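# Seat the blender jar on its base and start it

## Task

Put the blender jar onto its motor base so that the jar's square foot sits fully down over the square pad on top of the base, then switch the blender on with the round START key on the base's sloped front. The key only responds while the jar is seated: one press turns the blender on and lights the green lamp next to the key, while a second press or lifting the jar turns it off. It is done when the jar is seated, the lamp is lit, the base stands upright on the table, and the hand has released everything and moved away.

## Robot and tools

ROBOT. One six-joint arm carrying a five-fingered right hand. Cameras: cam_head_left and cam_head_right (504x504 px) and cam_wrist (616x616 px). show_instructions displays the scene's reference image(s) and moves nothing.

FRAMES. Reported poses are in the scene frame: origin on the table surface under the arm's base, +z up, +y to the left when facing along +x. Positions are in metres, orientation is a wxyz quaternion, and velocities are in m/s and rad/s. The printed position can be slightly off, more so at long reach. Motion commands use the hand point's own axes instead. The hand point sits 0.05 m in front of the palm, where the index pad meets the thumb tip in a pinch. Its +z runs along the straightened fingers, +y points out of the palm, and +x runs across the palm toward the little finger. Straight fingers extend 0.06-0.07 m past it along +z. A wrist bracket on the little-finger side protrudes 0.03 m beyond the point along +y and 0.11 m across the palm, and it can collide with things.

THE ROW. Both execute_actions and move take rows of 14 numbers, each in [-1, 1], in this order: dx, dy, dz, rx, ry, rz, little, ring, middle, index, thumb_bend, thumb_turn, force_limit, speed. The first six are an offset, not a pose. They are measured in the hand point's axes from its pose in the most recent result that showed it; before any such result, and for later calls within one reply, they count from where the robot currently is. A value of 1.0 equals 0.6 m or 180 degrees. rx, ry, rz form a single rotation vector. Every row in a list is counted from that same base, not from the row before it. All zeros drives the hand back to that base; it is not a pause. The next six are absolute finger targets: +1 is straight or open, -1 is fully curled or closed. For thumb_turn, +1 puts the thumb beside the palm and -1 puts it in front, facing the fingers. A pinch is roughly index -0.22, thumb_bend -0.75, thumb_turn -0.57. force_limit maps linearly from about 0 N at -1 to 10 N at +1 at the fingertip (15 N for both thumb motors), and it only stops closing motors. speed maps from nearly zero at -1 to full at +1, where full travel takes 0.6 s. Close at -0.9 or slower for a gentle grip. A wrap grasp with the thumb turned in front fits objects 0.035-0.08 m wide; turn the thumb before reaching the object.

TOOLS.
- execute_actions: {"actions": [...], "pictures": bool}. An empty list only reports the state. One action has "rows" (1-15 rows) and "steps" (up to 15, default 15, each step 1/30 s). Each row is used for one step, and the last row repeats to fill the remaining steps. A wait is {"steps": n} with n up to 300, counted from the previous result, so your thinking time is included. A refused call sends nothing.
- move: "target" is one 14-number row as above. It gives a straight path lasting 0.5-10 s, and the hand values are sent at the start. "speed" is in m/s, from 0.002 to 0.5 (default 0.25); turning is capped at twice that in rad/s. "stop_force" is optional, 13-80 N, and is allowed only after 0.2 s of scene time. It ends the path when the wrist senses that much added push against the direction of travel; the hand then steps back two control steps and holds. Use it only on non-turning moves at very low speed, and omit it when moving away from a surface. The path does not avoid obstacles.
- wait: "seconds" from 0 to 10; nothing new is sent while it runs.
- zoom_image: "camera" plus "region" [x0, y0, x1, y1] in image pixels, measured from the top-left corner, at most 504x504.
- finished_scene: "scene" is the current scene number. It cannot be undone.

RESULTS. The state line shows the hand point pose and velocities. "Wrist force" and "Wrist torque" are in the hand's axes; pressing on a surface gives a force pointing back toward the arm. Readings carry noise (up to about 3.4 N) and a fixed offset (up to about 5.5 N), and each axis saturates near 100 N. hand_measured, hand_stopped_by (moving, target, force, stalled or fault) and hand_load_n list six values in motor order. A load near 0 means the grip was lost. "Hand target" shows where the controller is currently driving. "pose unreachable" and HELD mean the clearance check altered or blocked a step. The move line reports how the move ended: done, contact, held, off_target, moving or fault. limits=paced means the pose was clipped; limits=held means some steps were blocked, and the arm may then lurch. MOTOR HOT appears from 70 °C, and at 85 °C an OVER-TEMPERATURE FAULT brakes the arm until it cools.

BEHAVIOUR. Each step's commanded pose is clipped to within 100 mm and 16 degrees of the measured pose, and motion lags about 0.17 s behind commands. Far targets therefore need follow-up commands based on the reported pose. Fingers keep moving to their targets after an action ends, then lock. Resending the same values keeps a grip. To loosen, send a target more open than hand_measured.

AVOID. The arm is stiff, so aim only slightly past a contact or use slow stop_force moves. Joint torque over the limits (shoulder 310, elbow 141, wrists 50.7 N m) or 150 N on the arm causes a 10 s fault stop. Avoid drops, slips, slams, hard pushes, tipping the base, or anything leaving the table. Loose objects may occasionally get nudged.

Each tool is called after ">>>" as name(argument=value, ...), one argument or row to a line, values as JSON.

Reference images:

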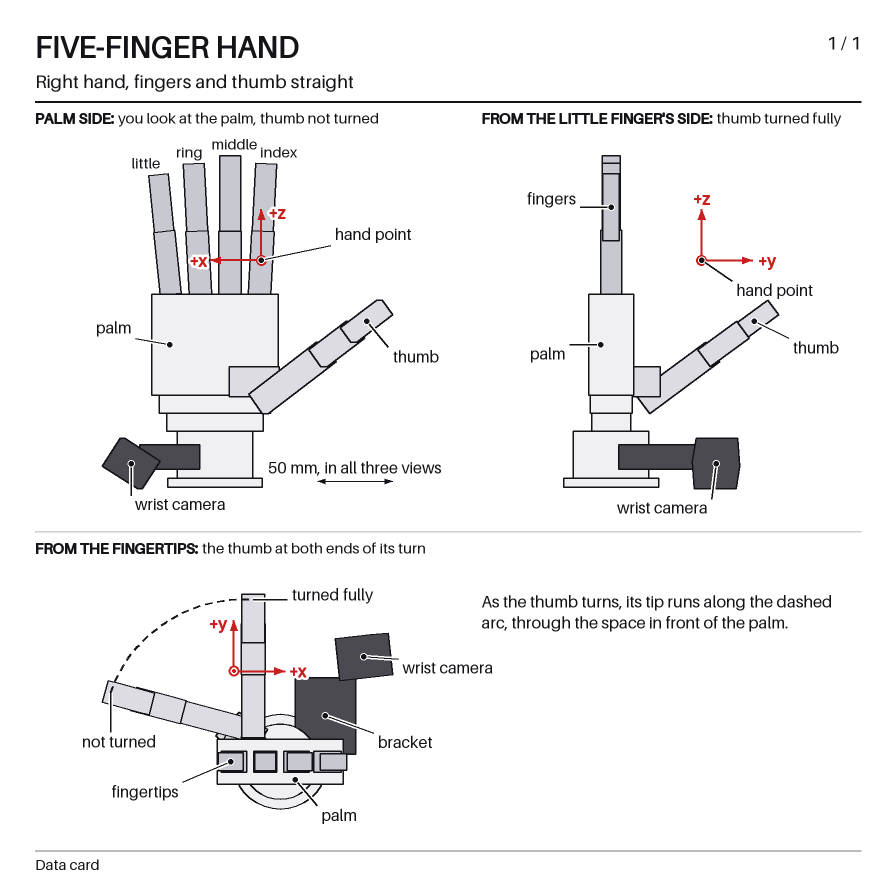

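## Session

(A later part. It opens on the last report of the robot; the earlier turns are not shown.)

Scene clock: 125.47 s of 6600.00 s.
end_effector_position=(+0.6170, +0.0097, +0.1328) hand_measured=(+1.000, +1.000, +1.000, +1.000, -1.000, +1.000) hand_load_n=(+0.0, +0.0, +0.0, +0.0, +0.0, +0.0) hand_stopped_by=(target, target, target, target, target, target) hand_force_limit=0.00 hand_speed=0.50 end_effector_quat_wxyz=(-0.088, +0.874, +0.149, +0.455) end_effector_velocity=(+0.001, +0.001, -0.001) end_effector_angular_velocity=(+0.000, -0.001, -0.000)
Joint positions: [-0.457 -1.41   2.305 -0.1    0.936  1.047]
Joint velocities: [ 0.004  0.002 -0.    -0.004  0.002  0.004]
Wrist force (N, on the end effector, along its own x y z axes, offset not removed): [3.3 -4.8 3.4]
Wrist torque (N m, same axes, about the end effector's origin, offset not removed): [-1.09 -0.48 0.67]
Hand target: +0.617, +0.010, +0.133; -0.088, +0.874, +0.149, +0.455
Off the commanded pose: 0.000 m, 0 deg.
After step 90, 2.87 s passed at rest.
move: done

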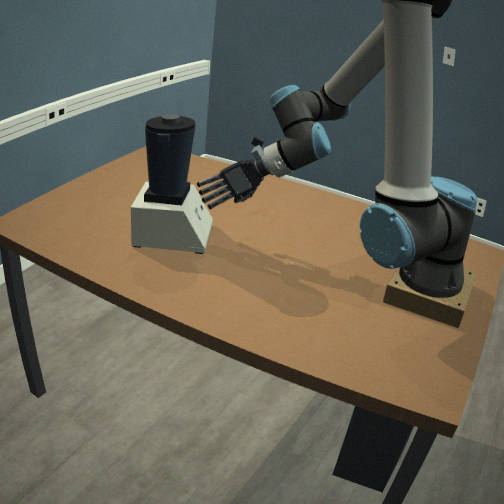

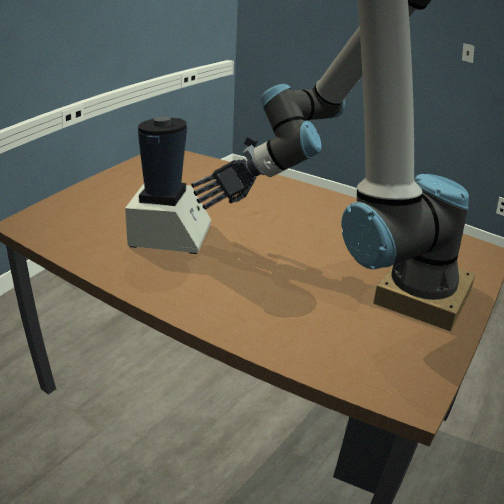

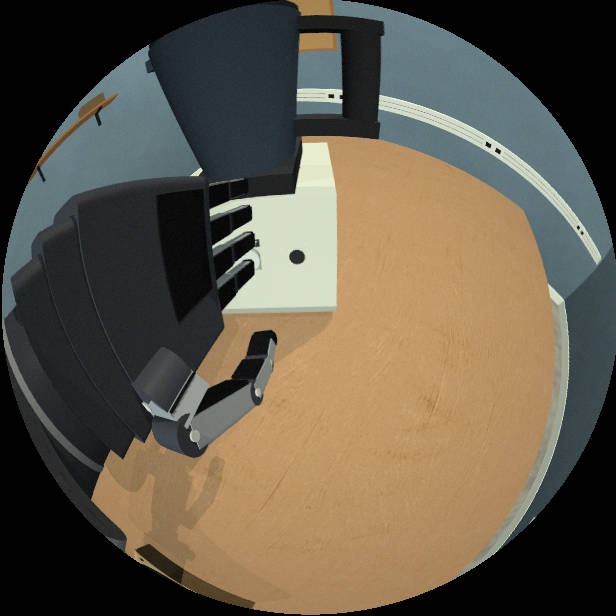

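>>> move(
  target=[-0.005,-0.008,0,0,0,0,-1,-1,-1,1,-1,1,0,0.5],
  speed=0.04,
)

>>> move(
  target=[0,0,0.08,0,0,0,-1,-1,-1,1,-1,1,0,0.5],
  speed=0.012,
  stop_force=13,
)

>>> zoom_image(
  camera="cam_head_left",
  region=[130, 120, 290, 280],
)

Scene clock: 130.30 s of 6600.00 s.
end_effector_position=(+0.6138, +0.0137, +0.1304) hand_measured=(-1.000, -1.000, -1.000, +1.000, -1.000, +1.000) hand_load_n=(+0.0, +0.0, +0.0, +0.0, +0.0, +0.0) hand_stopped_by=(target, target, target, target, target, target) hand_force_limit=0.00 hand_speed=0.50 end_effector_quat_wxyz=(-0.088, +0.874, +0.149, +0.455) end_effector_velocity=(-0.000, +0.000, -0.000) end_effector_angular_velocity=(+0.000, +0.001, +0.000)
Joint positions: [-0.451 -1.412  2.313 -0.11   0.94   1.052]
Joint velocities: [ 0.     0.     0.001 -0.    -0.    -0.   ]
Wrist force (N, on the end effector, along its own x y z axes, offset not removed): [-0.5 -2.4 -0.1]
Wrist torque (N m, same axes, about the end effector's origin, offset not removed): [-0.26 0.34 0.16]
Hand target: +0.614, +0.014, +0.130; -0.088, +0.874, +0.149, +0.455
Off the commanded pose: 0.000 m, 0 deg.
After step 90, 0.73 s passed at rest.
move: done

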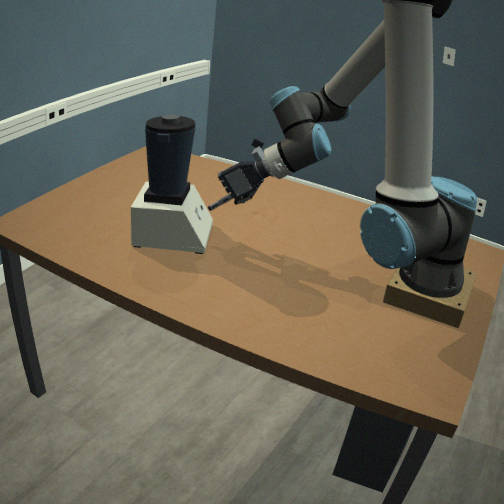

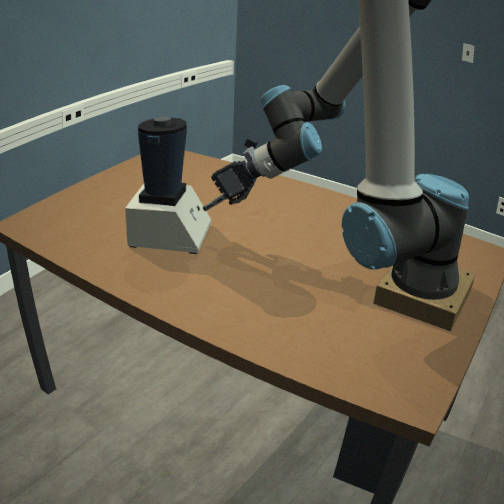

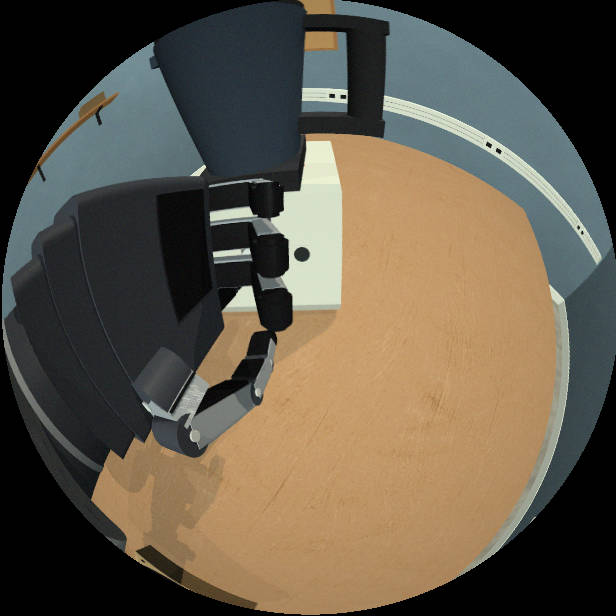

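Scene clock: 133.50 s of 6600.00 s.
end_effector_position=(+0.6397, +0.0235, +0.1111) hand_measured=(-1.000, -1.000, -1.000, +1.000, -1.000, +1.000) hand_load_n=(+0.0, +0.0, +0.0, +0.0, +0.0, +0.0) hand_stopped_by=(target, target, target, target, target, target) hand_force_limit=0.00 hand_speed=0.50 end_effector_quat_wxyz=(-0.088, +0.874, +0.149, +0.455) end_effector_velocity=(-0.002, -0.001, +0.003) end_effector_angular_velocity=(-0.001, -0.001, +0.001)
Joint positions: [-0.4   -1.347  2.276 -0.163  0.976  1.096]
Joint velocities: [-0.005 -0.007  0.003  0.006 -0.004 -0.005]
Wrist force (N, on the end effector, along its own x y z axes, offset not removed): [6.1 -1.0 -24.8]
Wrist torque (N m, same axes, about the end effector's origin, offset not removed): [1.79 -0.36 0.94]
Hand target: +0.639, +0.023, +0.111; -0.088, +0.874, +0.149, +0.455
Off the commanded pose: 0.014 m, 0 deg.
move: contact

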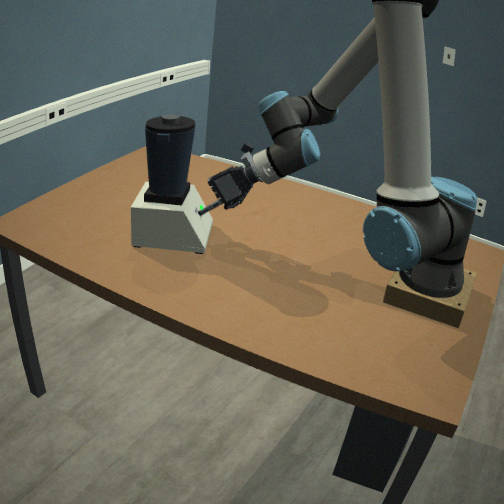

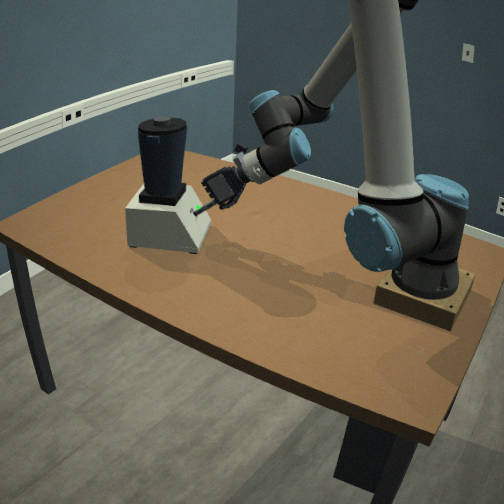

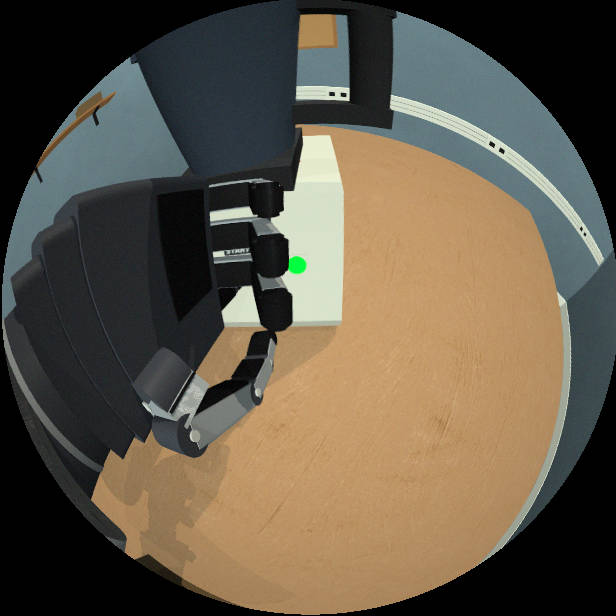

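Region (130, 120, 290, 280) of cam_head_left's 504x504 image, scaled by 3.150, with more detail than that image has.

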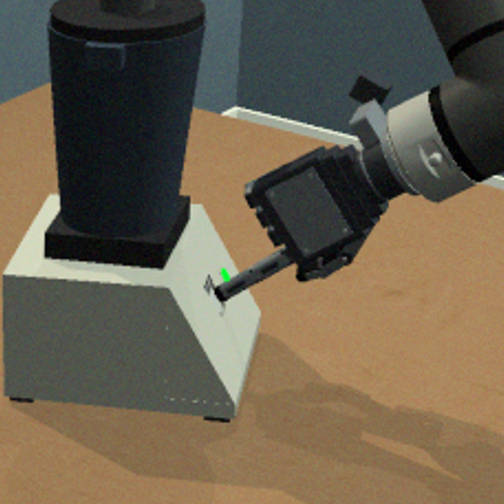

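>>> move(
  target=[0,0,-0.25,0,0,0,-1,-1,-1,1,-1,1,0,0.5],
  speed=0.15,
)

>>> finished_scene(
  scene=1,
)

Scene clock: 137.03 s of 6600.00 s.
end_effector_position=(+0.5247, -0.0200, +0.1969) hand_measured=(-1.000, -1.000, -1.000, +1.000, -1.000, +1.000) hand_load_n=(+0.0, +0.0, +0.0, +0.0, +0.0, +0.0) hand_stopped_by=(target, target, target, target, target, target) hand_force_limit=0.00 hand_speed=0.50 end_effector_quat_wxyz=(-0.088, +0.874, +0.149, +0.455) end_effector_velocity=(-0.002, -0.001, +0.001) end_effector_angular_velocity=(+0.001, +0.001, +0.002)
Joint positions: [-0.691 -1.64   2.42   0.169  0.785  0.811]
Joint velocities: [-0.008 -0.002  0.002  0.01  -0.006 -0.011]
Wrist force (N, on the end effector, along its own x y z axes, offset not removed): [0.7 -2.4 -0.7]
Wrist torque (N m, same axes, about the end effector's origin, offset not removed): [-0.43 0.22 0.34]
Hand target: +0.525, -0.020, +0.197; -0.088, +0.874, +0.149, +0.455
Off the commanded pose: 0.000 m, 0 deg.
move: done

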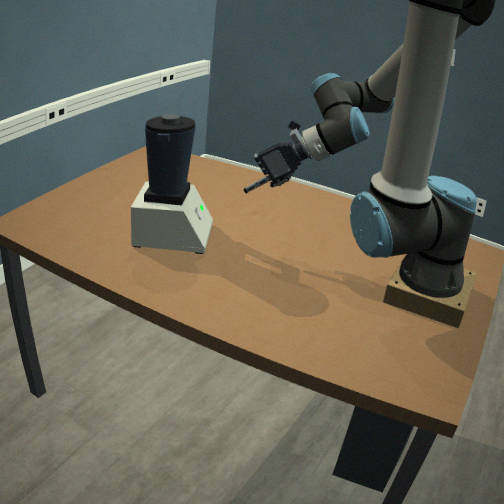

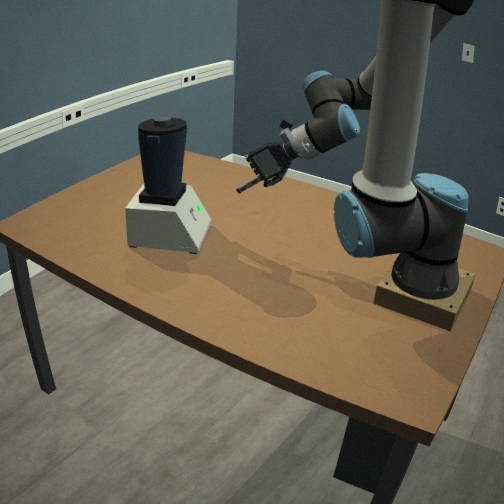

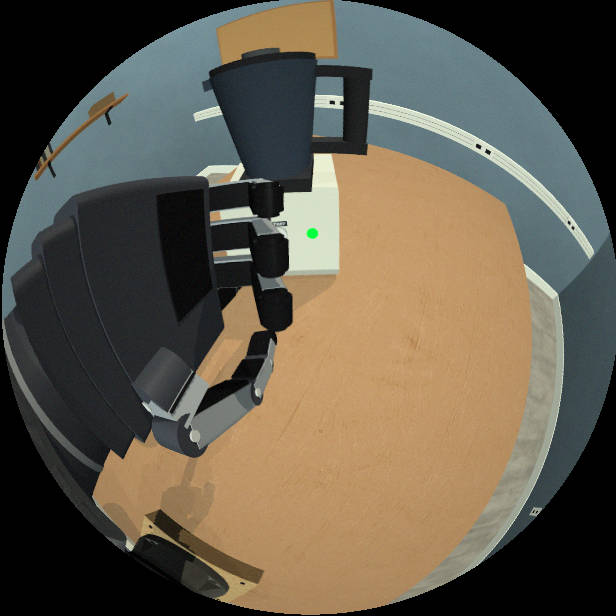

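The scene is finished: the task was done.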